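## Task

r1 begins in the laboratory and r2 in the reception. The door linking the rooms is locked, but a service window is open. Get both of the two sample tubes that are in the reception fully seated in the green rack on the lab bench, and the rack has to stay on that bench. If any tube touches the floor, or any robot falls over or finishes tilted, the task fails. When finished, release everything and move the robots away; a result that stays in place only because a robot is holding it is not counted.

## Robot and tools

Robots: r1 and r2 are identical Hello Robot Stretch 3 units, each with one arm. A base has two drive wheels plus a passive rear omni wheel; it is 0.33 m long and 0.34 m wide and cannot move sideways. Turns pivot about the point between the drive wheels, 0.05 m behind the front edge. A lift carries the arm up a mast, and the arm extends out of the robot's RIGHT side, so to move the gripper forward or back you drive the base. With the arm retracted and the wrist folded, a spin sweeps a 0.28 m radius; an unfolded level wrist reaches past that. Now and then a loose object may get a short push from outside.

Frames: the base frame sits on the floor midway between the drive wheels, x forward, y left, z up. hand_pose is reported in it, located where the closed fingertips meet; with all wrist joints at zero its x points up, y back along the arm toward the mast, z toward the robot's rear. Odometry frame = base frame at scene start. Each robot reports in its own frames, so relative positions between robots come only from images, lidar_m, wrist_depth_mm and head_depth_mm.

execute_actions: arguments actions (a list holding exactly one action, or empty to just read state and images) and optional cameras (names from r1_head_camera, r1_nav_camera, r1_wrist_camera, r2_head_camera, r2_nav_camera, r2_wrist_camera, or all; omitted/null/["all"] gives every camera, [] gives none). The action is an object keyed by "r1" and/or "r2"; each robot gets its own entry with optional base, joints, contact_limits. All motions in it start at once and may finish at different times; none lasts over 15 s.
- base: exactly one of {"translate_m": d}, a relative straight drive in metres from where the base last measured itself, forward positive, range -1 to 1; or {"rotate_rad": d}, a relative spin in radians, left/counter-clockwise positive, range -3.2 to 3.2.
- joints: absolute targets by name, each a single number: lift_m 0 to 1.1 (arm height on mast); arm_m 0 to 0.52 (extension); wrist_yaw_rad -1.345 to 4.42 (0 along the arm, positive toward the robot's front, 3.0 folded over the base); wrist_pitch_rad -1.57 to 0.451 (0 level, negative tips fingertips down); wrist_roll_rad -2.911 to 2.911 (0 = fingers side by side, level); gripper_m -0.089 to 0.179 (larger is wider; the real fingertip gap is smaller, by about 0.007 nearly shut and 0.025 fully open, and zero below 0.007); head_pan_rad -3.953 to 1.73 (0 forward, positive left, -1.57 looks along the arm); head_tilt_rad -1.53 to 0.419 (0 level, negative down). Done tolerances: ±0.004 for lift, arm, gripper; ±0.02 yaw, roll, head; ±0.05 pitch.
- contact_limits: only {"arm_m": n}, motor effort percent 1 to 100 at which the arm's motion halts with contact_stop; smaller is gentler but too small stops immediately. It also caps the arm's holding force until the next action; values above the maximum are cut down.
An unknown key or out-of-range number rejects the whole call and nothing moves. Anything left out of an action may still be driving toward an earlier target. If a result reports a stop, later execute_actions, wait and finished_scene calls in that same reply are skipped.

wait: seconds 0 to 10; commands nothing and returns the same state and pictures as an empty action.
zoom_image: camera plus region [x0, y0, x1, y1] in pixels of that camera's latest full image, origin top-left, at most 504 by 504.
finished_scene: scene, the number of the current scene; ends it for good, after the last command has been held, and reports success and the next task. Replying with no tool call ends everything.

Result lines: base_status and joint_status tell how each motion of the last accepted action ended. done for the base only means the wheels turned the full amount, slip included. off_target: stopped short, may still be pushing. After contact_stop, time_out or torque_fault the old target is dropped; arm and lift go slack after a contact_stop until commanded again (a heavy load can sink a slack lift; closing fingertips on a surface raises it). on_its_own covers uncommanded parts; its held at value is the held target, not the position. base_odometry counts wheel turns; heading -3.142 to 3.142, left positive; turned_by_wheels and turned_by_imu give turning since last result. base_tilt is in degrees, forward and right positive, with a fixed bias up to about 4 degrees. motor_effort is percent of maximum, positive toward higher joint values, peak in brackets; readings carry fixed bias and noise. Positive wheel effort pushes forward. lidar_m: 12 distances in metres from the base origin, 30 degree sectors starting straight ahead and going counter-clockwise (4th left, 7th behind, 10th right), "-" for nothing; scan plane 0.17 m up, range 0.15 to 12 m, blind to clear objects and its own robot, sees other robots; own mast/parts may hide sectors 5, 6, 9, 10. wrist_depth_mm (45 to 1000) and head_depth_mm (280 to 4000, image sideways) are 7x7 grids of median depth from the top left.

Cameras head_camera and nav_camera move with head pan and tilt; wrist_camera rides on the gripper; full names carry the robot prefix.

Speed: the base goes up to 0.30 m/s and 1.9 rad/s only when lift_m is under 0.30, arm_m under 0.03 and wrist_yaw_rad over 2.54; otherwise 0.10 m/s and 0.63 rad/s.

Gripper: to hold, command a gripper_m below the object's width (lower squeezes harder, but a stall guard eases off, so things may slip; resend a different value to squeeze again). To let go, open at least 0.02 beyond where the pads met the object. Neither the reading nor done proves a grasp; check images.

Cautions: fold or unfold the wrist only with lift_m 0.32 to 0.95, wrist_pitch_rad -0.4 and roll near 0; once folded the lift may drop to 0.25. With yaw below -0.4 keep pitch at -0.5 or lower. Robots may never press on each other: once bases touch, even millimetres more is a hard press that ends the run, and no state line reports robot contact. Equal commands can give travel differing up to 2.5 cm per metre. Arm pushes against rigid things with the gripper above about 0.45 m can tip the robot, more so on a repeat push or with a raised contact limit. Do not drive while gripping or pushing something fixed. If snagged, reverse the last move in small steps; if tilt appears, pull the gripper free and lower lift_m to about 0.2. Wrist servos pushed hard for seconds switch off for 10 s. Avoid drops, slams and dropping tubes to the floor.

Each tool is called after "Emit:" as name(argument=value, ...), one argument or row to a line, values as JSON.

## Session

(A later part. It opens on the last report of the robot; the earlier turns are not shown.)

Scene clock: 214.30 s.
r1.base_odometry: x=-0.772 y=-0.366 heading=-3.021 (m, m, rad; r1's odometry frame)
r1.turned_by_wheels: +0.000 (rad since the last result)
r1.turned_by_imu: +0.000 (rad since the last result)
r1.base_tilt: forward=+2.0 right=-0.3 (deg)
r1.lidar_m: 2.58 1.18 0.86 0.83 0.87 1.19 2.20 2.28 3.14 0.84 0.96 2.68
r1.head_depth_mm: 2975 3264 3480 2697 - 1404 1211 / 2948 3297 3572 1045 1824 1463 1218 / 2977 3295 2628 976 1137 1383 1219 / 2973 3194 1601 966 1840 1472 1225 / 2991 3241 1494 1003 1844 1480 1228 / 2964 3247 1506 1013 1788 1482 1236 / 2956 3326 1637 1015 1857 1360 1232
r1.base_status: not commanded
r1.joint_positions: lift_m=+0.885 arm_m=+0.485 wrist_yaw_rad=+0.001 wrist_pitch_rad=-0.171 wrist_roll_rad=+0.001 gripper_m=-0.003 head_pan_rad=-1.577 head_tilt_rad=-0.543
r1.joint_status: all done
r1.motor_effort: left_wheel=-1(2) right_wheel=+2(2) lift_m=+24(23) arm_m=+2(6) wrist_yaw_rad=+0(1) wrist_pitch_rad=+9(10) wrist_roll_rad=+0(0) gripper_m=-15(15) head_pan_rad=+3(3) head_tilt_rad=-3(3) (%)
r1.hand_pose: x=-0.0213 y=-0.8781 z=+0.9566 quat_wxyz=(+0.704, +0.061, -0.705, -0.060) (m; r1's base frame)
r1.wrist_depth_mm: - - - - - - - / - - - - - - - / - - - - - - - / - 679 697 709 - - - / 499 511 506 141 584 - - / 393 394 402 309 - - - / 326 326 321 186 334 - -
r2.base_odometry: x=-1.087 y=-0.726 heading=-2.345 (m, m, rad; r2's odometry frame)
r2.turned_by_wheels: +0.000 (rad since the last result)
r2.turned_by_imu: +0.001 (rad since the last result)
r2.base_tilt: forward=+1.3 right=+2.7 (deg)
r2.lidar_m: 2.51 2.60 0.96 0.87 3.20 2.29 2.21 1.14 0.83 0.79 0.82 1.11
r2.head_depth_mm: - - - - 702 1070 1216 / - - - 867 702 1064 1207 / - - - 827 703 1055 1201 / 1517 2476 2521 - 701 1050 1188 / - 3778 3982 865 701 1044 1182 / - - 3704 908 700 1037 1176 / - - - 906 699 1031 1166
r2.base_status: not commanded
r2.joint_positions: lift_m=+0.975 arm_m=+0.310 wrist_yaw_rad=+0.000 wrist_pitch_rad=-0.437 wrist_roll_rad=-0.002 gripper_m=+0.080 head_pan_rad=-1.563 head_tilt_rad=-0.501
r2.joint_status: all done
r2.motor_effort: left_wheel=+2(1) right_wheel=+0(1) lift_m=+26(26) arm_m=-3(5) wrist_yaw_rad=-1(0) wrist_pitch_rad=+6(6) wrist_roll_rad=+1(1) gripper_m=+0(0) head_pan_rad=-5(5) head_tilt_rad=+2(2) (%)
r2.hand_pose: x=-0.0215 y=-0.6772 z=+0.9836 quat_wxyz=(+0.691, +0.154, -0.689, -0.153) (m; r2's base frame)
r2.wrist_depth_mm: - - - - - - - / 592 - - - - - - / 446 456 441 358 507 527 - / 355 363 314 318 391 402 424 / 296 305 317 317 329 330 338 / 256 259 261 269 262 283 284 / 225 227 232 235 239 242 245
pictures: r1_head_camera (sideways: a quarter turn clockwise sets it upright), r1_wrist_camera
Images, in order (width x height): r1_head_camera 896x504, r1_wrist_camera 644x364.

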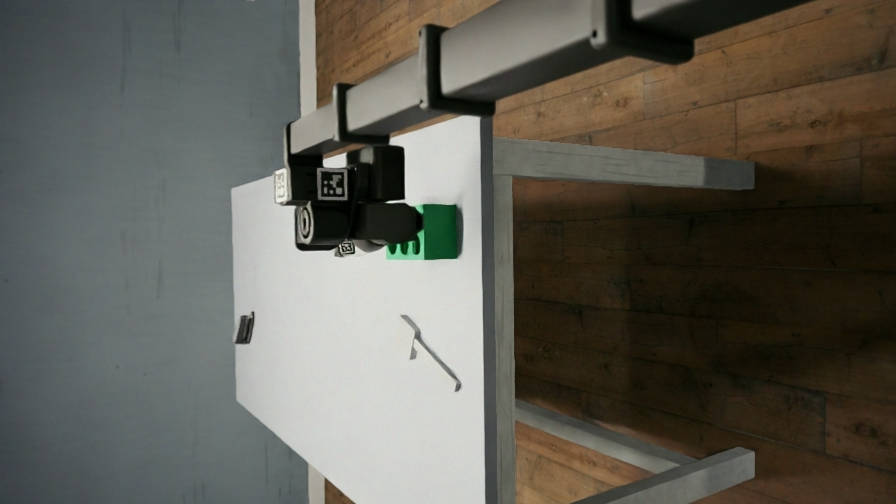

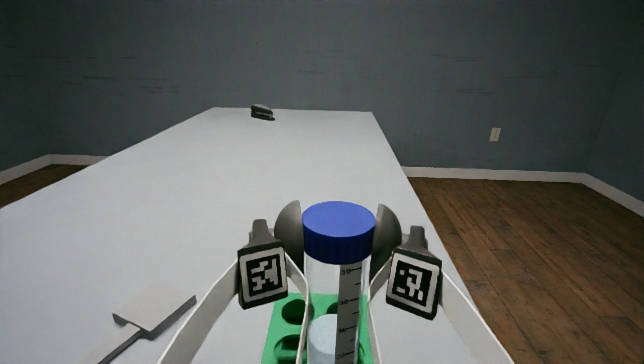

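Emit:
execute_actions(
  actions=[
    {"r1":{"joints":{"lift_m":0.865}},"r2":{"joints":{"arm_m":0.0}}},
  ],
  cameras=["r1_wrist_camera","r1_head_camera"],
)

Scene clock: 219.03 s.
r1.base_odometry: x=-0.772 y=-0.366 heading=-3.021 (m, m, rad; r1's odometry frame)
r1.turned_by_wheels: +0.000 (rad since the last result)
r1.turned_by_imu: -0.001 (rad since the last result)
r1.base_tilt: forward=+2.2 right=-0.4 (deg)
r1.lidar_m: 2.59 1.17 0.86 0.83 0.87 1.19 2.20 2.29 3.17 0.83 0.96 2.68
r1.head_depth_mm: 2939 3243 3511 2535 - - 1195 / 2948 3304 3591 1017 1801 1471 1221 / 2965 3309 1870 980 1136 1391 1221 / 2949 3260 1604 979 1838 1473 1223 / 2991 3248 1499 1010 1861 1474 1229 / 2999 3240 1513 1009 1813 1482 1230 / 2991 3328 1642 1021 1860 1365 1231
r1.base_status: not commanded
r1.joint_positions: lift_m=+0.865 arm_m=+0.485 wrist_yaw_rad=+0.001 wrist_pitch_rad=-0.171 wrist_roll_rad=+0.001 gripper_m=-0.003 head_pan_rad=-1.577 head_tilt_rad=-0.543
r1.joint_status: all done
r1.motor_effort: left_wheel=-2(2) right_wheel=+2(2) lift_m=+24(24) arm_m=+2(2) wrist_yaw_rad=-1(1) wrist_pitch_rad=+9(10) wrist_roll_rad=+0(0) gripper_m=-15(15) head_pan_rad=+3(3) head_tilt_rad=-3(3) (%)
r1.hand_pose: x=-0.0213 y=-0.8781 z=+0.9366 quat_wxyz=(+0.704, +0.061, -0.705, -0.060) (m; r1's base frame)
r1.wrist_depth_mm: - - - - - - - / - - - - - - - / - - - - - - - / 679 645 646 668 776 - - / 468 467 467 141 545 - - / 366 351 375 287 - - - / 304 304 297 186 308 - -
r2.base_odometry: x=-1.087 y=-0.726 heading=-2.345 (m, m, rad; r2's odometry frame)
r2.turned_by_wheels: +0.000 (rad since the last result)
r2.turned_by_imu: +0.001 (rad since the last result)
r2.base_tilt: forward=+1.3 right=+2.7 (deg)
r2.lidar_m: 2.51 2.60 0.96 0.87 3.20 2.30 2.21 1.14 0.82 0.79 0.82 1.11
r2.head_depth_mm: - - - 912 746 - - / - - - 908 700 - - / - - - 898 716 - - / 1527 2538 1656 852 716 - - / - 3792 - 854 699 1059 1184 / - - 3696 906 700 1037 1176 / - - - 906 700 1030 1167
r2.base_status: not commanded
r2.joint_positions: lift_m=+0.975 arm_m=+0.000 wrist_yaw_rad=+0.000 wrist_pitch_rad=-0.437 wrist_roll_rad=-0.002 gripper_m=+0.080 head_pan_rad=-1.563 head_tilt_rad=-0.501
r2.joint_status: all done
r2.motor_effort: left_wheel=+2(1) right_wheel=-1(1) lift_m=+26(26) arm_m=-4(4) wrist_yaw_rad=-1(1) wrist_pitch_rad=+6(6) wrist_roll_rad=+1(1) gripper_m=+0(0) head_pan_rad=-5(4) head_tilt_rad=+1(2) (%)
r2.hand_pose: x=-0.0215 y=-0.3673 z=+0.9836 quat_wxyz=(+0.691, +0.154, -0.689, -0.153) (m; r2's base frame)
r2.wrist_depth_mm: - - - - - - 542 / 576 611 598 582 695 657 574 / 448 450 474 494 500 531 637 / 405 403 407 420 423 433 442 / 819 787 817 830 796 827 843 / 905 925 978 941 974 975 996 / - - - - - - -
pictures: r1_head_camera (sideways: a quarter turn clockwise sets it upright), r1_wrist_camera
Images, in order (width x height): r1_head_camera 896x504, r1_wrist_camera 644x364.

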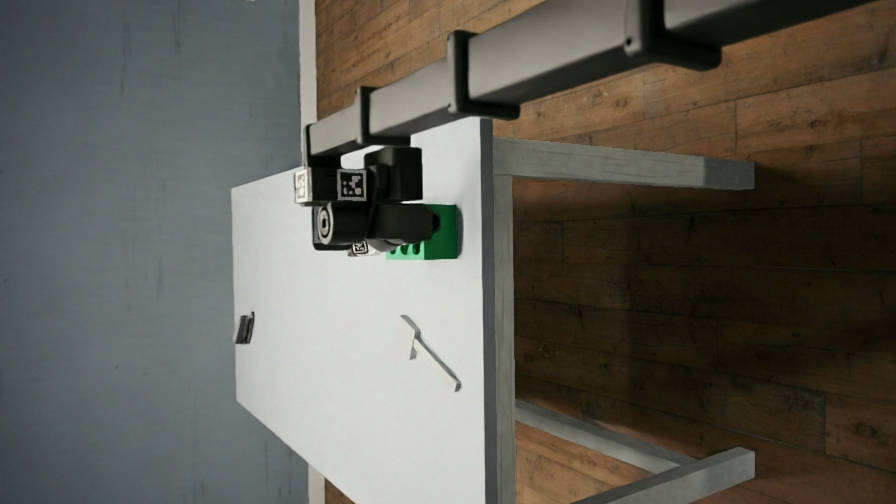

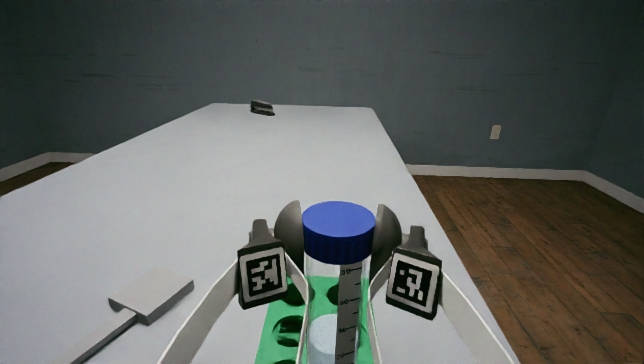

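Emit:
execute_actions(
  actions=[
    {"r1":{"joints":{"lift_m":0.835}}},
  ],
  cameras=["r1_wrist_camera","r1_head_camera"],
)

Scene clock: 220.23 s.
r1.base_odometry: x=-0.772 y=-0.366 heading=-3.021 (m, m, rad; r1's odometry frame)
r1.turned_by_wheels: +0.000 (rad since the last result)
r1.turned_by_imu: +0.000 (rad since the last result)
r1.base_tilt: forward=+2.1 right=-0.5 (deg)
r1.lidar_m: 2.58 1.17 0.87 0.83 0.87 1.19 2.20 2.28 3.15 0.83 0.96 2.68
r1.head_depth_mm: 3015 3300 3544 2436 1943 - 1191 / 2956 3280 3537 - 1777 1458 1219 / 2970 3306 1719 970 1145 1384 1223 / 3005 3216 1594 982 1851 1471 1224 / 2991 3241 1512 1007 1860 1479 1231 / 2966 3270 1512 1011 1786 1480 1226 / 3000 3293 1647 1013 1877 1370 1232
r1.base_status: not commanded
r1.joint_positions: lift_m=+0.835 arm_m=+0.485 wrist_yaw_rad=+0.001 wrist_pitch_rad=-0.099 wrist_roll_rad=+0.001 gripper_m=-0.003 head_pan_rad=-1.577 head_tilt_rad=-0.543
r1.joint_status: all done
r1.on_its_own: wrist_pitch_rad is at rest, and its effort (-23) is outside its rest range (-20 to +32)
r1.motor_effort: left_wheel=-2(2) right_wheel=+2(2) lift_m=+18(23) arm_m=+2(3) wrist_yaw_rad=-1(0) wrist_pitch_rad=-23(24) wrist_roll_rad=+0(0) gripper_m=-15(14) head_pan_rad=+3(2) head_tilt_rad=-3(3) (%)
r1.hand_pose: x=-0.0213 y=-0.8823 z=+0.9248 quat_wxyz=(+0.706, +0.036, -0.706, -0.035) (m; r1's base frame)
r1.wrist_depth_mm: - - - - - - - / - - - - - - - / - - - - - - - / - 716 750 755 - - - / 497 495 499 140 599 - - / 371 367 375 287 - - - / 300 303 294 213 312 - -
r2.base_odometry: x=-1.087 y=-0.726 heading=-2.345 (m, m, rad; r2's odometry frame)
r2.turned_by_wheels: +0.000 (rad since the last result)
r2.turned_by_imu: +0.000 (rad since the last result)
r2.base_tilt: forward=+1.3 right=+2.7 (deg)
r2.lidar_m: 2.51 2.59 0.96 0.87 3.19 2.30 2.21 1.14 0.83 0.79 0.82 1.11
r2.head_depth_mm: - - - 911 746 - - / - - - 913 703 - - / - - - 900 716 - - / 1529 2535 1649 852 713 - - / - 3790 - 856 701 1058 1186 / - - 3730 911 700 1034 1173 / - - - 906 700 1031 1164
r2.base_status: not commanded
r2.joint_positions: lift_m=+0.975 arm_m=+0.000 wrist_yaw_rad=+0.000 wrist_pitch_rad=-0.437 wrist_roll_rad=-0.002 gripper_m=+0.080 head_pan_rad=-1.563 head_tilt_rad=-0.501
r2.joint_status: not commanded
r2.motor_effort: left_wheel=+2(2) right_wheel=+0(0) lift_m=+26(26) arm_m=-4(4) wrist_yaw_rad=+0(1) wrist_pitch_rad=+6(6) wrist_roll_rad=+1(1) gripper_m=+1(0) head_pan_rad=-5(5) head_tilt_rad=+2(2) (%)
r2.hand_pose: x=-0.0215 y=-0.3673 z=+0.9836 quat_wxyz=(+0.691, +0.154, -0.689, -0.153) (m; r2's base frame)
r2.wrist_depth_mm: - - - - - - 532 / 574 621 590 581 695 662 578 / 444 461 468 492 516 525 639 / 397 406 409 421 426 429 443 / 810 794 812 784 804 820 861 / 922 924 955 932 986 965 984 / - - - - - - -
pictures: r1_head_camera (sideways: a quarter turn clockwise sets it upright), r1_wrist_camera
Images, in order (width x height): r1_head_camera 896x504, r1_wrist_camera 644x364.

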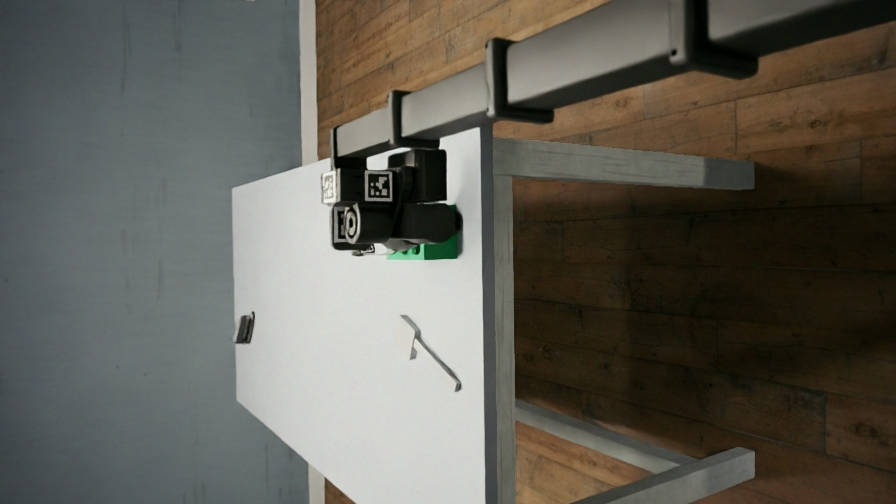

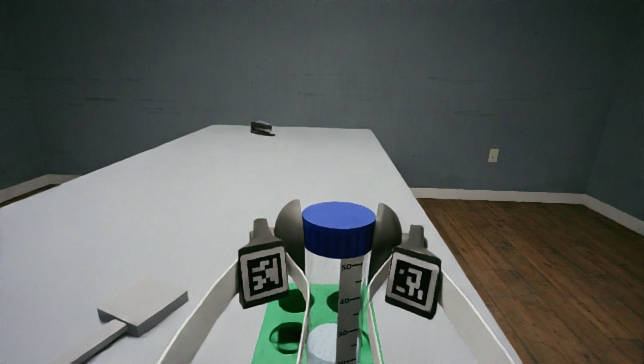

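Emit:
execute_actions(
  actions=[
    {"r1":{"joints":{"lift_m":0.872,"wrist_pitch_rad":-0.17,"head_tilt_rad":-0.6}}},
  ],
  cameras=["r1_wrist_camera","r1_head_camera","r2_head_camera"],
)

Emit:
zoom_image(
  camera="r1_wrist_camera",
  region=[240,250,420,364],
)

Scene clock: 222.57 s.
r1.base_odometry: x=-0.772 y=-0.366 heading=-3.021 (m, m, rad; r1's odometry frame)
r1.turned_by_wheels: +0.000 (rad since the last result)
r1.turned_by_imu: +0.000 (rad since the last result)
r1.base_tilt: forward=+2.2 right=-0.5 (deg)
r1.lidar_m: 2.58 1.17 0.86 0.83 0.87 1.19 2.20 2.28 3.16 0.83 0.96 2.68
r1.head_depth_mm: 2978 3264 3161 2454 - 1377 1182 / 2980 3312 3538 1985 1741 1407 1190 / 2982 3192 - 994 1207 1359 1191 / 2958 3185 1401 980 1764 1419 1195 / 3004 3147 1320 1021 1759 1423 1200 / 2984 3157 1338 1017 1707 1427 1206 / 2995 3345 1339 1025 1625 1371 1203
r1.base_status: not commanded
r1.joint_positions: lift_m=+0.872 arm_m=+0.485 wrist_yaw_rad=+0.001 wrist_pitch_rad=-0.188 wrist_roll_rad=+0.001 gripper_m=-0.003 head_pan_rad=-1.577 head_tilt_rad=-0.592
r1.joint_status: all done
r1.motor_effort: left_wheel=-2(2) right_wheel=+2(2) lift_m=+34(35) arm_m=+3(2) wrist_yaw_rad=-1(1) wrist_pitch_rad=+8(27) wrist_roll_rad=+1(1) gripper_m=-15(15) head_pan_rad=+3(3) head_tilt_rad=-3(7) (%)
r1.hand_pose: x=-0.0213 y=-0.8769 z=+0.9388 quat_wxyz=(+0.704, +0.067, -0.704, -0.067) (m; r1's base frame)
r1.wrist_depth_mm: - - - - - - - / - - - - - - - / - - - - - - - / 614 626 637 646 771 - - / 458 470 474 141 505 - - / 369 352 369 284 - - - / 303 303 299 224 314 - -
r2.base_odometry: x=-1.087 y=-0.726 heading=-2.345 (m, m, rad; r2's odometry frame)
r2.turned_by_wheels: +0.000 (rad since the last result)
r2.turned_by_imu: +0.001 (rad since the last result)
r2.base_tilt: forward=+1.3 right=+2.7 (deg)
r2.lidar_m: 2.51 2.60 0.95 0.87 3.20 2.30 2.21 1.14 0.83 0.79 0.82 1.11
r2.head_depth_mm: - - - 910 746 - - / - - - 911 703 - - / - - - 900 716 - - / 1518 2535 1653 854 715 - - / - 3780 3984 854 700 1063 1185 / - - 3712 907 700 1037 1178 / - - - 907 701 1031 1166
r2.base_status: not commanded
r2.joint_positions: lift_m=+0.975 arm_m=+0.000 wrist_yaw_rad=+0.000 wrist_pitch_rad=-0.437 wrist_roll_rad=-0.002 gripper_m=+0.080 head_pan_rad=-1.563 head_tilt_rad=-0.501
r2.joint_status: not commanded
r2.motor_effort: left_wheel=+2(2) right_wheel=-1(0) lift_m=+26(26) arm_m=-4(4) wrist_yaw_rad=+0(1) wrist_pitch_rad=+6(6) wrist_roll_rad=+1(1) gripper_m=+0(0) head_pan_rad=-5(5) head_tilt_rad=+1(1) (%)
r2.hand_pose: x=-0.0215 y=-0.3673 z=+0.9836 quat_wxyz=(+0.691, +0.154, -0.689, -0.153) (m; r2's base frame)
r2.wrist_depth_mm: - - - - - - 534 / 566 603 605 570 703 672 570 / 452 456 473 487 502 527 630 / 391 404 404 426 420 428 444 / 789 777 756 805 814 804 831 / 903 915 961 963 - 977 975 / - - - - - - -
pictures: r1_head_camera (sideways: a quarter turn clockwise sets it upright), r1_wrist_camera, r2_head_camera (sideways: a quarter turn clockwise sets it upright)
Images, in order (width x height): r1_head_camera 896x504, r1_wrist_camera 644x364, r2_head_camera 896x504.

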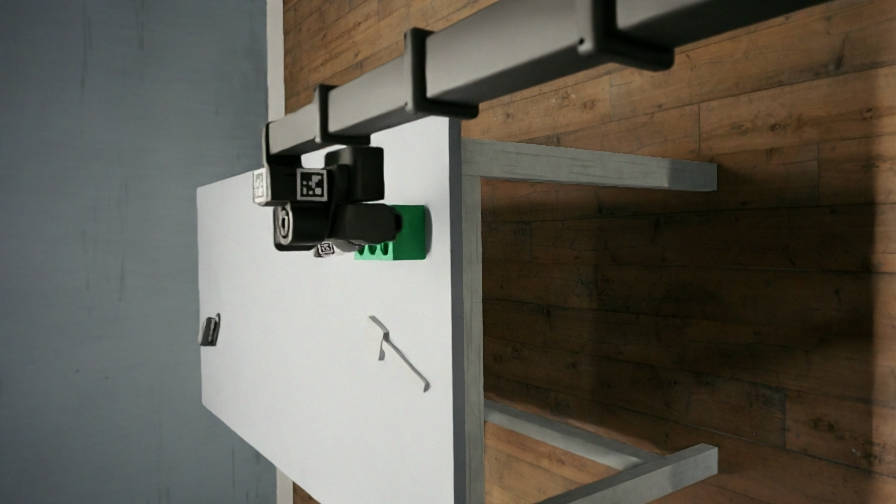

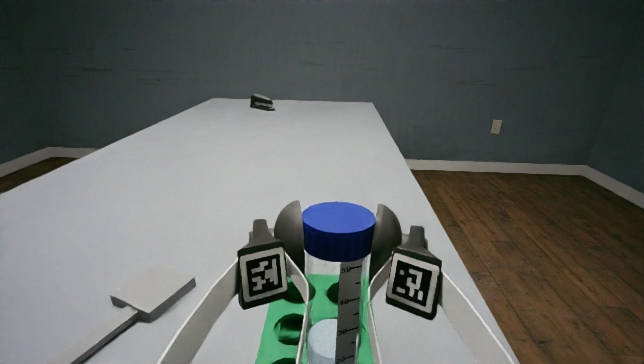

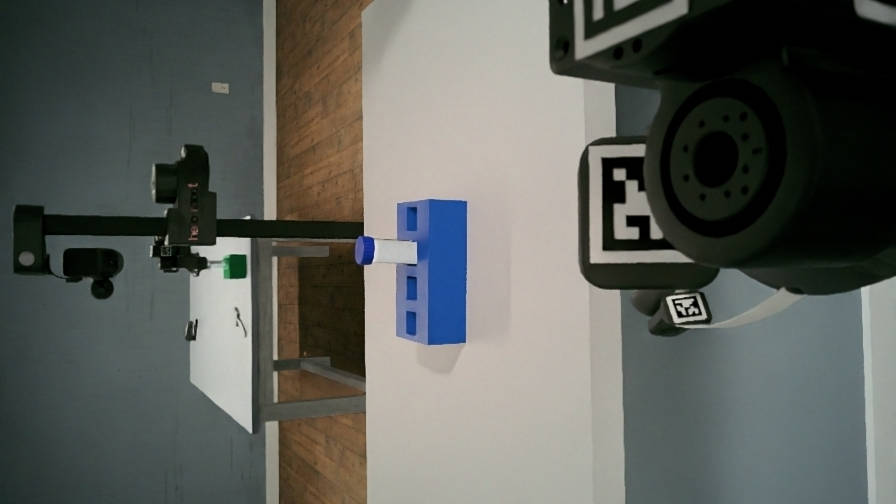

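Region (240, 250, 420, 364) of r1_wrist_camera's 644x364 image, scaled by 2.800; it fills the top 319 rows of this view, and the rest is white.

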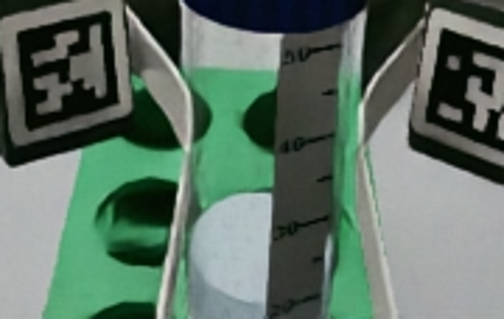

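Emit:
execute_actions(
  actions=[
    {"r1":{"base":{"translate_m":-0.010},"joints":{"arm_m":0.498,"wrist_pitch_rad":-0.155}}},
  ],
  cameras=["r1_wrist_camera"],
)

Emit:
execute_actions(
  actions=[
    {"r1":{"joints":{"lift_m":0.848}}},
  ],
  cameras=["r1_wrist_camera"],
)

Scene clock: 225.13 s.
r1.base_odometry: x=-0.762 y=-0.365 heading=-3.021 (m, m, rad; r1's odometry frame)
r1.turned_by_wheels: +0.000 (rad since the last result)
r1.turned_by_imu: +0.000 (rad since the last result)
r1.base_tilt: forward=+2.1 right=-0.4 (deg)
r1.lidar_m: 2.60 1.17 0.86 0.83 0.87 1.20 2.19 2.27 3.11 0.83 0.96 2.69
r1.head_depth_mm: 2958 3292 3139 2398 - 1376 1185 / 2972 3298 3577 2027 1739 1417 1188 / 2985 3284 - 998 1584 1365 1192 / 3003 3179 1395 970 1760 1417 1199 / 2972 3168 1323 1012 1742 1415 1201 / 2941 3159 1337 1022 1761 1438 1202 / 2973 3293 1337 1027 1644 1363 1212
r1.base_status: done
r1.joint_positions: lift_m=+0.872 arm_m=+0.498 wrist_yaw_rad=+0.001 wrist_pitch_rad=-0.181 wrist_roll_rad=+0.001 gripper_m=-0.003 head_pan_rad=-1.577 head_tilt_rad=-0.592
r1.joint_status: all done
r1.motor_effort: left_wheel=-1(5) right_wheel=+2(4) lift_m=+34(35) arm_m=+3(3) wrist_yaw_rad=-1(1) wrist_pitch_rad=+12(11) wrist_roll_rad=+0(0) gripper_m=-15(14) head_pan_rad=+3(3) head_tilt_rad=-3(4) (%)
r1.hand_pose: x=-0.0213 y=-0.8904 z=+0.9408 quat_wxyz=(+0.704, +0.064, -0.704, -0.064) (m; r1's base frame)
r1.wrist_depth_mm: - - - - - - - / - - - - - - - / - - - - - - - / 639 630 639 656 - - - / 461 478 478 142 553 - - / 372 356 373 300 - - - / 308 310 294 227 316 - -
r2.base_odometry: x=-1.087 y=-0.726 heading=-2.345 (m, m, rad; r2's odometry frame)
r2.turned_by_wheels: +0.000 (rad since the last result)
r2.turned_by_imu: +0.001 (rad since the last result)
r2.base_tilt: forward=+1.3 right=+2.7 (deg)
r2.lidar_m: 2.51 2.60 0.96 0.87 3.21 2.29 2.21 1.14 0.83 0.79 0.82 1.11
r2.head_depth_mm: - - - 914 746 - - / - - - 909 703 - - / - - - 900 715 - - / 1493 2534 2597 854 717 - - / - 3767 3978 855 702 1062 1188 / - - 3714 908 700 1034 1178 / - - - 904 700 1028 1167
r2.base_status: not commanded
r2.joint_positions: lift_m=+0.975 arm_m=+0.000 wrist_yaw_rad=+0.000 wrist_pitch_rad=-0.437 wrist_roll_rad=-0.002 gripper_m=+0.080 head_pan_rad=-1.563 head_tilt_rad=-0.501
r2.joint_status: not commanded
r2.motor_effort: left_wheel=+2(2) right_wheel=+0(1) lift_m=+26(26) arm_m=-4(4) wrist_yaw_rad=+0(1) wrist_pitch_rad=+6(6) wrist_roll_rad=+1(1) gripper_m=+0(0) head_pan_rad=-5(4) head_tilt_rad=+2(2) (%)
r2.hand_pose: x=-0.0215 y=-0.3673 z=+0.9836 quat_wxyz=(+0.691, +0.154, -0.689, -0.153) (m; r2's base frame)
r2.wrist_depth_mm: - - - - - - 537 / 565 611 592 583 708 681 586 / 447 456 474 489 503 525 628 / 394 400 405 417 432 431 444 / 773 791 799 812 803 826 848 / 894 919 954 961 974 975 971 / - - - - - - -
pictures: r1_wrist_camera
Images, in order (width x height): r1_wrist_camera 644x364.

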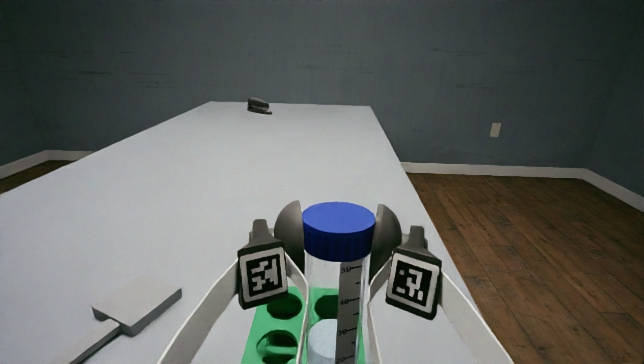

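Scene clock: 226.10 s.
r1.base_odometry: x=-0.762 y=-0.365 heading=-3.021 (m, m, rad; r1's odometry frame)
r1.turned_by_wheels: +0.000 (rad since the last result)
r1.turned_by_imu: +0.000 (rad since the last result)
r1.base_tilt: forward=+2.1 right=-0.3 (deg)
r1.lidar_m: 2.59 1.18 0.86 0.83 0.87 1.20 2.19 2.27 3.15 0.83 0.97 2.69
r1.head_depth_mm: 2966 3341 3129 2359 - - 1163 / 2944 3357 3509 - 1683 1414 1188 / 2979 3273 1589 985 1590 1357 1193 / 2988 3140 1402 978 1752 1420 1201 / 2964 3156 1323 1018 1763 1430 1200 / 2981 3203 1341 1024 1757 1429 1198 / 2977 3374 1350 1026 1663 1361 1200
r1.base_status: not commanded
r1.joint_positions: lift_m=+0.848 arm_m=+0.498 wrist_yaw_rad=+0.001 wrist_pitch_rad=-0.180 wrist_roll_rad=+0.001 gripper_m=-0.003 head_pan_rad=-1.577 head_tilt_rad=-0.592
r1.joint_status: all done
r1.motor_effort: left_wheel=-1(1) right_wheel=+2(1) lift_m=+24(30) arm_m=+3(2) wrist_yaw_rad=+0(1) wrist_pitch_rad=+11(12) wrist_roll_rad=+0(0) gripper_m=-15(15) head_pan_rad=+3(3) head_tilt_rad=-3(3) (%)
r1.hand_pose: x=-0.0213 y=-0.8905 z=+0.9174 quat_wxyz=(+0.704, +0.064, -0.704, -0.064) (m; r1's base frame)
r1.wrist_depth_mm: - - - - - - - / - - - - - - - / - - 937 958 - - - / 571 579 581 604 703 - - / 429 434 440 141 469 - - / 336 327 346 249 - - - / 275 284 265 201 287 - -
r2.base_odometry: x=-1.087 y=-0.726 heading=-2.345 (m, m, rad; r2's odometry frame)
r2.turned_by_wheels: +0.000 (rad since the last result)
r2.turned_by_imu: +0.000 (rad since the last result)
r2.base_tilt: forward=+1.3 right=+2.7 (deg)
r2.lidar_m: 2.51 2.60 0.96 0.87 3.21 2.29 2.20 1.14 0.83 0.79 0.82 1.11
r2.head_depth_mm: - - - 912 743 - - / - - - 911 701 - - / - - - 899 714 - - / 1499 2524 2594 854 714 - - / - 3758 3989 855 701 1060 1185 / - - 3687 907 700 1035 1178 / - - - 908 700 1031 1165
r2.base_status: not commanded
r2.joint_positions: lift_m=+0.975 arm_m=+0.000 wrist_yaw_rad=+0.000 wrist_pitch_rad=-0.437 wrist_roll_rad=-0.002 gripper_m=+0.080 head_pan_rad=-1.563 head_tilt_rad=-0.501
r2.joint_status: not commanded
r2.motor_effort: left_wheel=+2(2) right_wheel=-1(1) lift_m=+26(26) arm_m=-4(4) wrist_yaw_rad=+0(1) wrist_pitch_rad=+6(6) wrist_roll_rad=+1(1) gripper_m=+0(0) head_pan_rad=-4(4) head_tilt_rad=+2(2) (%)
r2.hand_pose: x=-0.0215 y=-0.3673 z=+0.9836 quat_wxyz=(+0.691, +0.154, -0.689, -0.153) (m; r2's base frame)
r2.wrist_depth_mm: - - - - - - 530 / 593 608 592 584 698 660 573 / 446 456 473 482 510 521 640 / 392 405 410 422 423 427 441 / 807 797 770 796 789 844 802 / 913 903 977 943 986 991 - / - - - - - - -
pictures: r1_wrist_camera
Images, in order (width x height): r1_wrist_camera 644x364.

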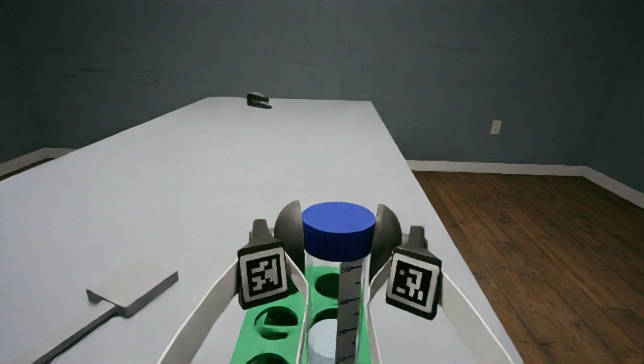

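The tip is entering the hole without resistance, so I'll keep lowering.

Emit:
execute_actions(
  actions=[
    {"r1":{"joints":{"lift_m":0.808}}},
  ],
  cameras=["r1_wrist_camera"],
)

Scene clock: 227.40 s.
r1.base_odometry: x=-0.762 y=-0.365 heading=-3.021 (m, m, rad; r1's odometry frame)
r1.turned_by_wheels: +0.000 (rad since the last result)
r1.turned_by_imu: +0.000 (rad since the last result)
r1.base_tilt: forward=+2.0 right=-0.4 (deg)
r1.lidar_m: 2.60 1.17 0.86 0.83 0.87 1.19 2.18 2.27 3.12 0.83 0.97 2.69
r1.head_depth_mm: 2993 3299 3212 2254 1818 - 1157 / 2972 3360 3388 2338 1695 1412 1189 / 2963 3267 1478 973 1597 1362 1196 / 2989 3190 1394 979 1752 1411 1200 / 2945 3158 1316 1017 1757 1422 1192 / 2998 3150 1338 1024 1761 1432 1206 / 2966 3337 1339 1028 1658 1363 1207
r1.base_status: not commanded
r1.joint_positions: lift_m=+0.808 arm_m=+0.498 wrist_yaw_rad=+0.001 wrist_pitch_rad=-0.176 wrist_roll_rad=+0.001 gripper_m=-0.003 head_pan_rad=-1.577 head_tilt_rad=-0.592
r1.joint_status: all done
r1.motor_effort: left_wheel=-1(1) right_wheel=+1(2) lift_m=+24(24) arm_m=+2(3) wrist_yaw_rad=-1(0) wrist_pitch_rad=+9(11) wrist_roll_rad=+0(1) gripper_m=-15(15) head_pan_rad=+2(3) head_tilt_rad=-3(3) (%)
r1.hand_pose: x=-0.0213 y=-0.8907 z=+0.8783 quat_wxyz=(+0.704, +0.063, -0.704, -0.062) (m; r1's base frame)
r1.wrist_depth_mm: - - - - - - - / - - - - - - - / - 765 799 807 - - - / 483 493 506 506 552 - - / 358 362 365 142 397 - - / 280 285 289 196 - - - / 234 238 173 168 240 244 -
r2.base_odometry: x=-1.087 y=-0.726 heading=-2.345 (m, m, rad; r2's odometry frame)
r2.turned_by_wheels: +0.000 (rad since the last result)
r2.turned_by_imu: +0.000 (rad since the last result)
r2.base_tilt: forward=+1.2 right=+2.7 (deg)
r2.lidar_m: 2.51 2.60 0.96 0.87 3.23 2.30 2.20 1.14 0.83 0.79 0.82 1.11
r2.head_depth_mm: - - - 910 746 - - / - - - 911 702 - - / - - - 899 714 - - / 1491 2525 2584 851 715 - - / - 3799 - 852 700 1063 1183 / - - 3737 908 700 1037 1175 / - - - 907 699 1029 1166
r2.base_status: not commanded
r2.joint_positions: lift_m=+0.975 arm_m=+0.000 wrist_yaw_rad=+0.000 wrist_pitch_rad=-0.437 wrist_roll_rad=-0.002 gripper_m=+0.080 head_pan_rad=-1.563 head_tilt_rad=-0.501
r2.joint_status: not commanded
r2.motor_effort: left_wheel=+1(2) right_wheel=-1(1) lift_m=+26(26) arm_m=-4(4) wrist_yaw_rad=-1(0) wrist_pitch_rad=+6(6) wrist_roll_rad=+1(1) gripper_m=+0(0) head_pan_rad=-4(4) head_tilt_rad=+2(2) (%)
r2.hand_pose: x=-0.0215 y=-0.3673 z=+0.9836 quat_wxyz=(+0.691, +0.154, -0.689, -0.153) (m; r2's base frame)
r2.wrist_depth_mm: - - - - - - 542 / 589 610 599 579 705 673 584 / 449 455 475 494 516 519 627 / 398 405 406 416 426 430 439 / 765 784 817 806 796 809 831 / 866 910 995 966 - 965 - / - - - - - - -
pictures: r1_wrist_camera
Images, in order (width x height): r1_wrist_camera 644x364.

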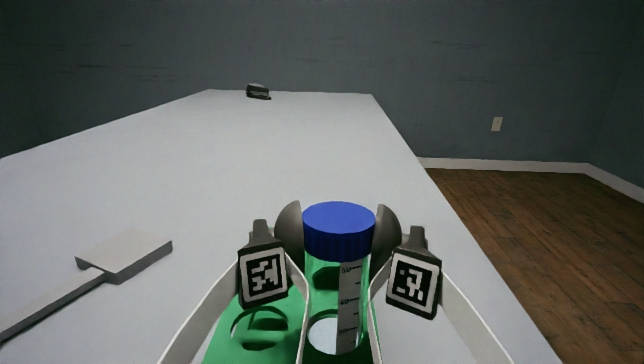

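Emit:
execute_actions(
  actions=[
    {"r1":{"joints":{"arm_m":0.463}}},
  ],
  cameras=["r1_wrist_camera","r1_head_camera"],
)

Scene clock: 228.90 s.
r1.base_odometry: x=-0.762 y=-0.365 heading=-3.021 (m, m, rad; r1's odometry frame)
r1.turned_by_wheels: +0.000 (rad since the last result)
r1.turned_by_imu: +0.000 (rad since the last result)
r1.base_tilt: forward=+1.9 right=-0.4 (deg)
r1.lidar_m: 2.59 1.18 0.86 0.83 0.87 1.19 2.19 2.27 3.14 0.83 0.97 2.69
r1.head_depth_mm: 2992 3319 3144 2240 1814 - 1161 / 2962 3317 3282 - 1688 1404 1189 / 2981 3290 1482 1010 1587 1360 1194 / 2995 3186 1399 979 1749 1423 1194 / 2965 3190 1324 1019 1763 1421 1201 / 2977 3143 1333 1019 1749 1426 1201 / 3001 3331 1344 1030 1655 1359 1199
r1.base_status: not commanded
r1.joint_positions: lift_m=+0.808 arm_m=+0.463 wrist_yaw_rad=+0.001 wrist_pitch_rad=-0.176 wrist_roll_rad=+0.001 gripper_m=-0.003 head_pan_rad=-1.577 head_tilt_rad=-0.593
r1.joint_status: all done
r1.motor_effort: left_wheel=-2(1) right_wheel=+2(2) lift_m=+24(24) arm_m=-3(3) wrist_yaw_rad=-1(1) wrist_pitch_rad=+9(9) wrist_roll_rad=+1(1) gripper_m=-15(15) head_pan_rad=+3(3) head_tilt_rad=-4(3) (%)
r1.hand_pose: x=-0.0213 y=-0.8563 z=+0.8783 quat_wxyz=(+0.704, +0.063, -0.704, -0.062) (m; r1's base frame)
r1.wrist_depth_mm: - - - - - - - / - - - - - - - / - 777 802 810 - - - / 492 495 499 513 556 - - / 359 337 366 141 392 - - / 283 286 289 195 - - - / 234 236 166 167 240 244 -
r2.base_odometry: x=-1.087 y=-0.726 heading=-2.345 (m, m, rad; r2's odometry frame)
r2.turned_by_wheels: +0.000 (rad since the last result)
r2.turned_by_imu: +0.000 (rad since the last result)
r2.base_tilt: forward=+1.3 right=+2.7 (deg)
r2.lidar_m: 2.51 2.60 0.96 0.87 3.20 2.31 2.21 1.14 0.82 0.79 0.82 1.11
r2.head_depth_mm: - - - 910 746 - - / - - - 910 702 - - / - - - 898 716 - - / 1487 2543 2602 854 715 - - / - 3768 3958 853 700 1061 1187 / - - 3751 907 700 1035 1176 / - - - 907 699 1028 1166
r2.base_status: not commanded
r2.joint_positions: lift_m=+0.975 arm_m=+0.000 wrist_yaw_rad=+0.000 wrist_pitch_rad=-0.437 wrist_roll_rad=-0.002 gripper_m=+0.080 head_pan_rad=-1.563 head_tilt_rad=-0.501
r2.joint_status: not commanded
r2.motor_effort: left_wheel=+2(2) right_wheel=-1(1) lift_m=+26(26) arm_m=-4(4) wrist_yaw_rad=+1(1) wrist_pitch_rad=+6(6) wrist_roll_rad=+1(1) gripper_m=+0(0) head_pan_rad=-5(5) head_tilt_rad=+2(2) (%)
r2.hand_pose: x=-0.0215 y=-0.3673 z=+0.9836 quat_wxyz=(+0.691, +0.154, -0.689, -0.153) (m; r2's base frame)
r2.wrist_depth_mm: - - - - - - 532 / 569 602 603 583 691 690 573 / 447 464 478 493 502 534 637 / 402 404 411 427 420 428 445 / 775 773 786 792 800 826 826 / 886 951 948 929 - 988 979 / - - - - - - -
pictures: r1_head_camera (sideways: a quarter turn clockwise sets it upright), r1_wrist_camera
Images, in order (width x height): r1_head_camera 896x504, r1_wrist_camera 644x364.

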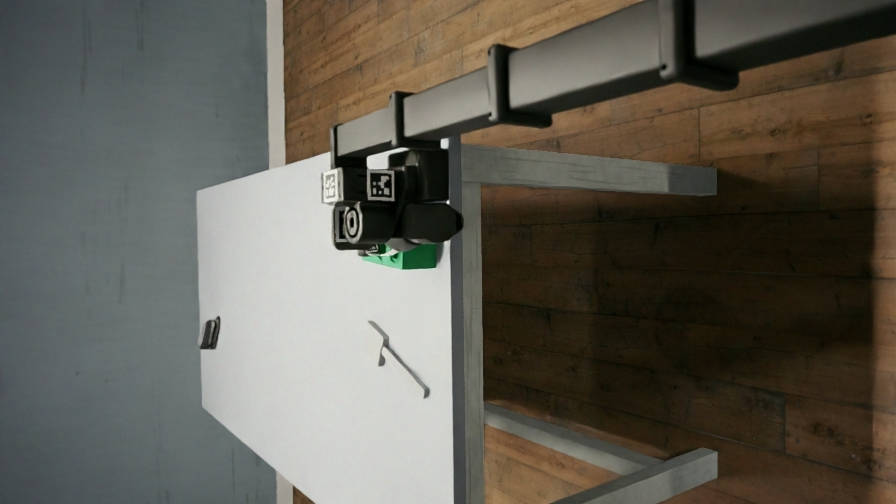

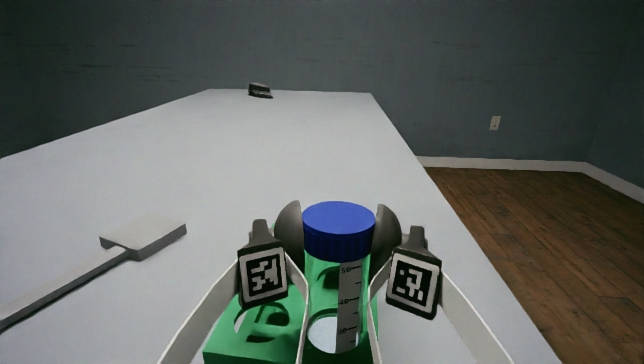

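Emit:
execute_actions(
  actions=[
    {"r1":{"joints":{"gripper_m":0.085}}},
  ],
  cameras=[],
)

Emit:
execute_actions(
  actions=[
    {"r1":{"base":{"translate_m":0.010},"joints":{"arm_m":0.36,"lift_m":0.913}}},
  ],
  cameras=["r1_wrist_camera"],
)

Emit:
execute_actions(
  actions=[
    {"r1":{"base":{"rotate_rad":-3.139},"joints":{"arm_m":0.0,"wrist_pitch_rad":-0.165,"gripper_m":0.09}}},
  ],
  cameras=["r1_wrist_camera"],
)

Scene clock: 230.73 s.
r1.base_odometry: x=-0.762 y=-0.365 heading=-3.021 (m, m, rad; r1's odometry frame)
r1.turned_by_wheels: +0.000 (rad since the last result)
r1.turned_by_imu: +0.000 (rad since the last result)
r1.base_tilt: forward=+2.1 right=-0.4 (deg)
r1.lidar_m: 2.60 1.17 0.86 0.83 0.87 1.19 2.19 2.27 3.14 0.83 0.96 2.69
r1.head_depth_mm: 2953 3292 3160 2235 1815 - 1168 / 2993 3364 3335 - 1691 1405 1189 / 2938 3276 1484 1009 1595 1361 1190 / 2992 3172 1392 978 1745 1424 1195 / 2991 3173 1320 1016 1764 1431 1200 / 2976 3188 1332 1029 1751 1422 1204 / 2986 3304 1342 1027 1655 1355 1203
r1.base_status: not commanded
r1.joint_positions: lift_m=+0.808 arm_m=+0.463 wrist_yaw_rad=+0.001 wrist_pitch_rad=-0.176 wrist_roll_rad=+0.001 gripper_m=+0.085 head_pan_rad=-1.577 head_tilt_rad=-0.593
r1.joint_status: all done
r1.motor_effort: left_wheel=-1(1) right_wheel=+2(2) lift_m=+24(24) arm_m=-3(3) wrist_yaw_rad=-1(1) wrist_pitch_rad=+9(9) wrist_roll_rad=+0(0) gripper_m=+0(99) head_pan_rad=+3(3) head_tilt_rad=-4(4) (%)
r1.hand_pose: x=-0.0213 y=-0.8563 z=+0.8783 quat_wxyz=(+0.704, +0.063, -0.704, -0.062) (m; r1's base frame)
r1.wrist_depth_mm: - - - - - - - / - - - - - - - / - 767 784 807 - - - / 491 502 494 510 564 - - / 356 340 394 155 377 - - / 280 284 214 189 280 - - / 235 235 203 172 241 239 -
r2.base_odometry: x=-1.087 y=-0.726 heading=-2.345 (m, m, rad; r2's odometry frame)
r2.turned_by_wheels: +0.000 (rad since the last result)
r2.turned_by_imu: +0.001 (rad since the last result)
r2.base_tilt: forward=+1.3 right=+2.7 (deg)
r2.lidar_m: 2.51 2.60 0.96 0.87 3.17 2.30 2.20 1.14 0.83 0.79 0.82 1.11
r2.head_depth_mm: - - - 912 744 - - / - - - 910 702 - - / - - - 899 716 - - / 1495 2504 2611 853 715 - - / - 3786 - 854 700 1064 1187 / - - 3701 909 701 1039 1178 / - - - 908 698 1032 1166
r2.base_status: not commanded
r2.joint_positions: lift_m=+0.975 arm_m=+0.000 wrist_yaw_rad=+0.000 wrist_pitch_rad=-0.437 wrist_roll_rad=-0.002 gripper_m=+0.080 head_pan_rad=-1.563 head_tilt_rad=-0.501
r2.joint_status: not commanded
r2.motor_effort: left_wheel=+2(2) right_wheel=-1(1) lift_m=+26(26) arm_m=-4(4) wrist_yaw_rad=-1(0) wrist_pitch_rad=+6(6) wrist_roll_rad=+1(1) gripper_m=+0(0) head_pan_rad=-5(5) head_tilt_rad=+2(2) (%)
r2.hand_pose: x=-0.0215 y=-0.3673 z=+0.9836 quat_wxyz=(+0.691, +0.154, -0.689, -0.153) (m; r2's base frame)
r2.wrist_depth_mm: - - - - - - 530 / 575 608 604 578 698 663 576 / 446 456 473 483 497 522 629 / 396 402 409 409 431 424 442 / 781 779 789 825 783 832 846 / 926 897 984 964 - 971 975 / - - - - - - -
pictures: none
No camera images: the call's "cameras" was empty. Leave "cameras" out to get every camera's image.

Scene clock: 232.73 s.
r1.base_odometry: x=-0.772 y=-0.366 heading=-3.021 (m, m, rad; r1's odometry frame)
r1.turned_by_wheels: +0.000 (rad since the last result)
r1.turned_by_imu: +0.000 (rad since the last result)
r1.base_tilt: forward=+2.1 right=-0.5 (deg)
r1.lidar_m: 2.58 1.17 0.86 0.83 0.87 1.19 2.19 2.28 3.16 0.83 0.96 2.67
r1.head_depth_mm: 2962 3337 3385 - 1698 1398 1188 / 2977 3309 - 2063 1751 1412 1185 / 3016 3256 - 973 1215 1365 1195 / 2958 3174 1398 986 1740 1415 1200 / 2986 3171 1314 1015 1758 1436 1199 / 2986 3166 1335 1023 1709 1425 1208 / 2986 3312 1345 1032 1625 1366 1206
r1.base_status: done
r1.joint_positions: lift_m=+0.913 arm_m=+0.360 wrist_yaw_rad=+0.001 wrist_pitch_rad=-0.176 wrist_roll_rad=+0.001 gripper_m=+0.085 head_pan_rad=-1.577 head_tilt_rad=-0.593
r1.joint_status: all done
r1.motor_effort: left_wheel=-1(2) right_wheel=+1(7) lift_m=+35(36) arm_m=-2(4) wrist_yaw_rad=-1(0) wrist_pitch_rad=+10(9) wrist_roll_rad=+1(1) gripper_m=+0(0) head_pan_rad=+3(3) head_tilt_rad=-3(3) (%)
r1.hand_pose: x=-0.0213 y=-0.7533 z=+0.9829 quat_wxyz=(+0.704, +0.063, -0.704, -0.062) (m; r1's base frame)
r1.wrist_depth_mm: - - - - - - - / - - - - - - - / - - - - - - - / - 763 772 771 - - - / 546 552 586 558 576 - - / 429 433 424 342 446 - - / 359 361 361 294 368 - -
r2.base_odometry: x=-1.087 y=-0.726 heading=-2.345 (m, m, rad; r2's odometry frame)
r2.turned_by_wheels: +0.000 (rad since the last result)
r2.turned_by_imu: +0.001 (rad since the last result)
r2.base_tilt: forward=+1.3 right=+2.7 (deg)
r2.lidar_m: 2.51 2.60 0.96 0.87 3.19 2.30 2.21 1.14 0.83 0.79 0.82 1.11
r2.head_depth_mm: - - - 912 745 - - / - - - 910 702 - - / - - - 899 715 - - / 1517 2532 1656 853 715 - - / - 3775 3994 854 700 1056 1185 / - - 3706 907 701 1037 1174 / - - - 907 701 1032 1167
r2.base_status: not commanded
r2.joint_positions: lift_m=+0.975 arm_m=+0.000 wrist_yaw_rad=+0.000 wrist_pitch_rad=-0.437 wrist_roll_rad=-0.002 gripper_m=+0.080 head_pan_rad=-1.563 head_tilt_rad=-0.501
r2.joint_status: not commanded
r2.motor_effort: left_wheel=+1(2) right_wheel=-1(1) lift_m=+26(26) arm_m=-4(4) wrist_yaw_rad=+0(0) wrist_pitch_rad=+6(6) wrist_roll_rad=+1(1) gripper_m=+0(0) head_pan_rad=-4(4) head_tilt_rad=+2(2) (%)
r2.hand_pose: x=-0.0215 y=-0.3673 z=+0.9836 quat_wxyz=(+0.691, +0.154, -0.689, -0.153) (m; r2's base frame)
r2.wrist_depth_mm: - - - - - - 531 / 578 612 590 577 704 677 572 / 442 455 467 491 500 520 638 / 396 405 411 421 424 436 442 / 778 787 796 828 803 830 831 / 923 910 958 949 976 990 1000 / - - - - - - -
pictures: r1_wrist_camera
Images, in order (width x height): r1_wrist_camera 644x364.

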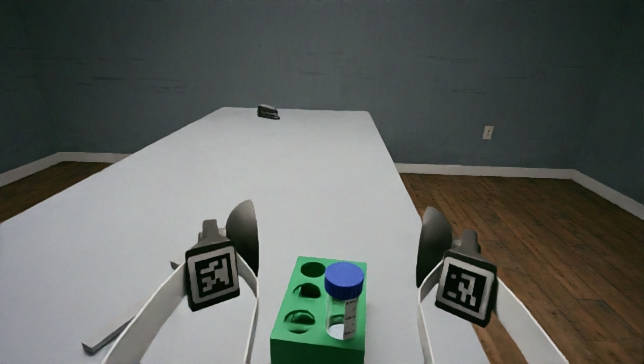

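Scene clock: 238.67 s.
r1.base_odometry: x=-0.772 y=-0.366 heading=+0.123 (m, m, rad; r1's odometry frame)
r1.turned_by_wheels: -3.139 (rad since the last result)
r1.turned_by_imu: -3.155 (rad since the last result)
r1.base_tilt: forward=+2.2 right=-0.5 (deg)
r1.lidar_m: 2.20 2.29 3.18 0.83 1.51 2.67 2.59 1.18 0.86 0.83 0.87 1.19
r1.head_depth_mm: - - 1016 751 1113 - - / - - 1025 755 1135 - - / - 3253 919 760 - - - / 1521 2488 905 762 1136 1338 1195 / - - 1043 765 1143 1346 1195 / - - 1058 773 1139 1340 1205 / - - 1055 776 1140 1340 1202
r1.base_status: done
r1.joint_positions: lift_m=+0.913 arm_m=+0.000 wrist_yaw_rad=+0.001 wrist_pitch_rad=-0.182 wrist_roll_rad=+0.001 gripper_m=+0.090 head_pan_rad=-1.577 head_tilt_rad=-0.593
r1.joint_status: all done
r1.motor_effort: left_wheel=+2(7) right_wheel=-2(7) lift_m=+34(34) arm_m=-3(3) wrist_yaw_rad=-1(0) wrist_pitch_rad=+7(10) wrist_roll_rad=+1(1) gripper_m=+1(37) head_pan_rad=+2(3) head_tilt_rad=-3(4) (%)
r1.hand_pose: x=-0.0213 y=-0.3929 z=+0.9815 quat_wxyz=(+0.704, +0.065, -0.704, -0.064) (m; r1's base frame)
r1.wrist_depth_mm: 521 - - - - - 617 / 548 - - - - - 599 / 583 641 762 626 814 801 613 / 487 473 482 496 500 510 516 / 676 407 403 397 402 390 390 / 716 707 713 705 707 661 674 / 803 790 786 736 747 752 711
r2.base_odometry: x=-1.087 y=-0.726 heading=-2.345 (m, m, rad; r2's odometry frame)
r2.turned_by_wheels: +0.000 (rad since the last result)
r2.turned_by_imu: +0.002 (rad since the last result)
r2.base_tilt: forward=+1.3 right=+2.7 (deg)
r2.lidar_m: 2.51 2.60 0.96 0.86 3.20 2.30 2.20 1.14 0.83 0.79 0.82 1.11
r2.head_depth_mm: - - - 912 747 - - / - - - 911 703 - - / - - - 899 715 - - / - 3271 3727 853 714 - - / - 2540 3730 854 701 1055 1182 / - - 3713 908 699 1037 1175 / - - - 906 698 1029 1168
r2.base_status: not commanded
r2.joint_positions: lift_m=+0.975 arm_m=+0.000 wrist_yaw_rad=+0.000 wrist_pitch_rad=-0.437 wrist_roll_rad=-0.002 gripper_m=+0.080 head_pan_rad=-1.563 head_tilt_rad=-0.501
r2.joint_status: not commanded
r2.motor_effort: left_wheel=+2(2) right_wheel=-1(1) lift_m=+26(26) arm_m=-4(4) wrist_yaw_rad=-1(1) wrist_pitch_rad=+6(6) wrist_roll_rad=+1(1) gripper_m=+0(0) head_pan_rad=-5(4) head_tilt_rad=+2(2) (%)
r2.hand_pose: x=-0.0215 y=-0.3673 z=+0.9836 quat_wxyz=(+0.691, +0.154, -0.689, -0.153) (m; r2's base frame)
r2.wrist_depth_mm: - - - - - - 537 / 572 622 595 574 714 671 585 / 447 455 470 489 512 522 617 / 398 404 405 416 425 423 443 / 783 780 799 816 798 825 870 / 916 910 981 939 998 957 977 / - - - - - - -
pictures: r1_wrist_camera
Images, in order (width x height): r1_wrist_camera 644x364.

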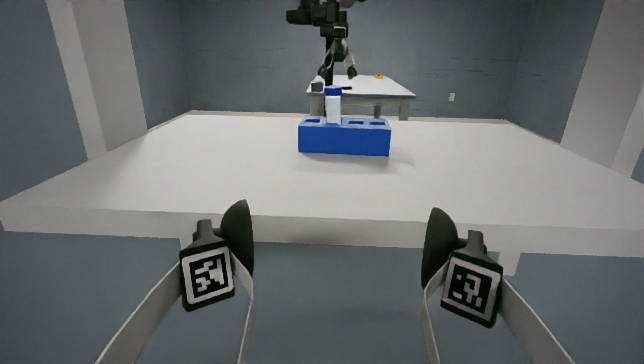

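Emit:
execute_actions(
  actions=[
    {"r1":{"base":{"translate_m":0.010},"joints":{"arm_m":0.512,"wrist_pitch_rad":-0.16}}},
  ],
  cameras=["r1_wrist_camera"],
)

Scene clock: 243.83 s.
r1.base_odometry: x=-0.762 y=-0.365 heading=+0.124 (m, m, rad; r1's odometry frame)
r1.turned_by_wheels: +0.000 (rad since the last result)
r1.turned_by_imu: -0.001 (rad since the last result)
r1.base_tilt: forward=+2.0 right=-0.5 (deg)
r1.lidar_m: 2.19 2.27 3.15 0.83 1.54 2.68 2.59 1.18 0.87 0.83 0.87 1.19
r1.head_depth_mm: - - 1077 - 1191 1335 1184 / - - - 739 1137 1336 1187 / - 2792 882 760 1127 1336 1185 / 1503 2512 907 763 1130 1343 1198 / - - 1048 764 1141 1342 1201 / - - 1046 772 1140 1332 1202 / - - 1000 773 1143 1347 1201
r1.base_status: done
r1.joint_positions: lift_m=+0.913 arm_m=+0.512 wrist_yaw_rad=+0.001 wrist_pitch_rad=-0.181 wrist_roll_rad=+0.001 gripper_m=+0.090 head_pan_rad=-1.577 head_tilt_rad=-0.593
r1.joint_status: all done
r1.motor_effort: left_wheel=+2(7) right_wheel=-2(4) lift_m=+34(34) arm_m=+3(3) wrist_yaw_rad=-1(1) wrist_pitch_rad=+9(12) wrist_roll_rad=+0(0) gripper_m=+1(1) head_pan_rad=+4(3) head_tilt_rad=-4(3) (%)
r1.hand_pose: x=-0.0213 y=-0.9044 z=+0.9817 quat_wxyz=(+0.704, +0.064, -0.704, -0.064) (m; r1's base frame)
r1.wrist_depth_mm: - - - 873 - - - / - - - - - - - / - - - - - - - / - - - - - - - / 342 348 371 151 337 360 368 / 275 274 203 166 197 298 284 / 224 227 207 165 175 170 235
r2.base_odometry: x=-1.087 y=-0.726 heading=-2.345 (m, m, rad; r2's odometry frame)
r2.turned_by_wheels: +0.000 (rad since the last result)
r2.turned_by_imu: +0.001 (rad since the last result)
r2.base_tilt: forward=+1.3 right=+2.7 (deg)
r2.lidar_m: 2.51 2.60 0.96 0.87 3.18 2.30 2.21 1.14 0.83 0.79 0.82 1.11
r2.head_depth_mm: - - - 911 745 - - / - - - 912 702 - - / - - - 897 715 - - / 1632 3760 1007 855 714 - - / - 1653 - 855 701 1059 1185 / - - 3722 908 700 1038 1177 / - - - 906 698 1030 1169
r2.base_status: not commanded
r2.joint_positions: lift_m=+0.975 arm_m=+0.000 wrist_yaw_rad=+0.000 wrist_pitch_rad=-0.437 wrist_roll_rad=-0.002 gripper_m=+0.080 head_pan_rad=-1.563 head_tilt_rad=-0.501
r2.joint_status: not commanded
r2.motor_effort: left_wheel=+2(2) right_wheel=-1(1) lift_m=+26(26) arm_m=-4(4) wrist_yaw_rad=+1(1) wrist_pitch_rad=+6(6) wrist_roll_rad=+1(1) gripper_m=+0(0) head_pan_rad=-5(4) head_tilt_rad=+2(2) (%)
r2.hand_pose: x=-0.0215 y=-0.3673 z=+0.9836 quat_wxyz=(+0.691, +0.154, -0.689, -0.153) (m; r2's base frame)
r2.wrist_depth_mm: - - - 818 - - 538 / 570 614 583 576 690 677 576 / 441 464 463 484 509 518 636 / 399 402 409 409 423 427 441 / 773 814 794 815 796 857 826 / 934 902 972 974 974 967 963 / - - - - - - -
pictures: r1_wrist_camera
Images, in order (width x height): r1_wrist_camera 644x364.

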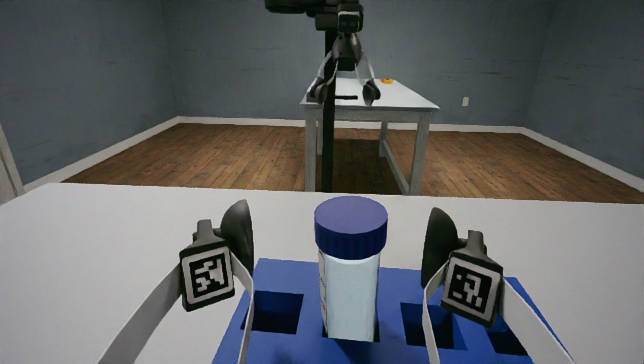

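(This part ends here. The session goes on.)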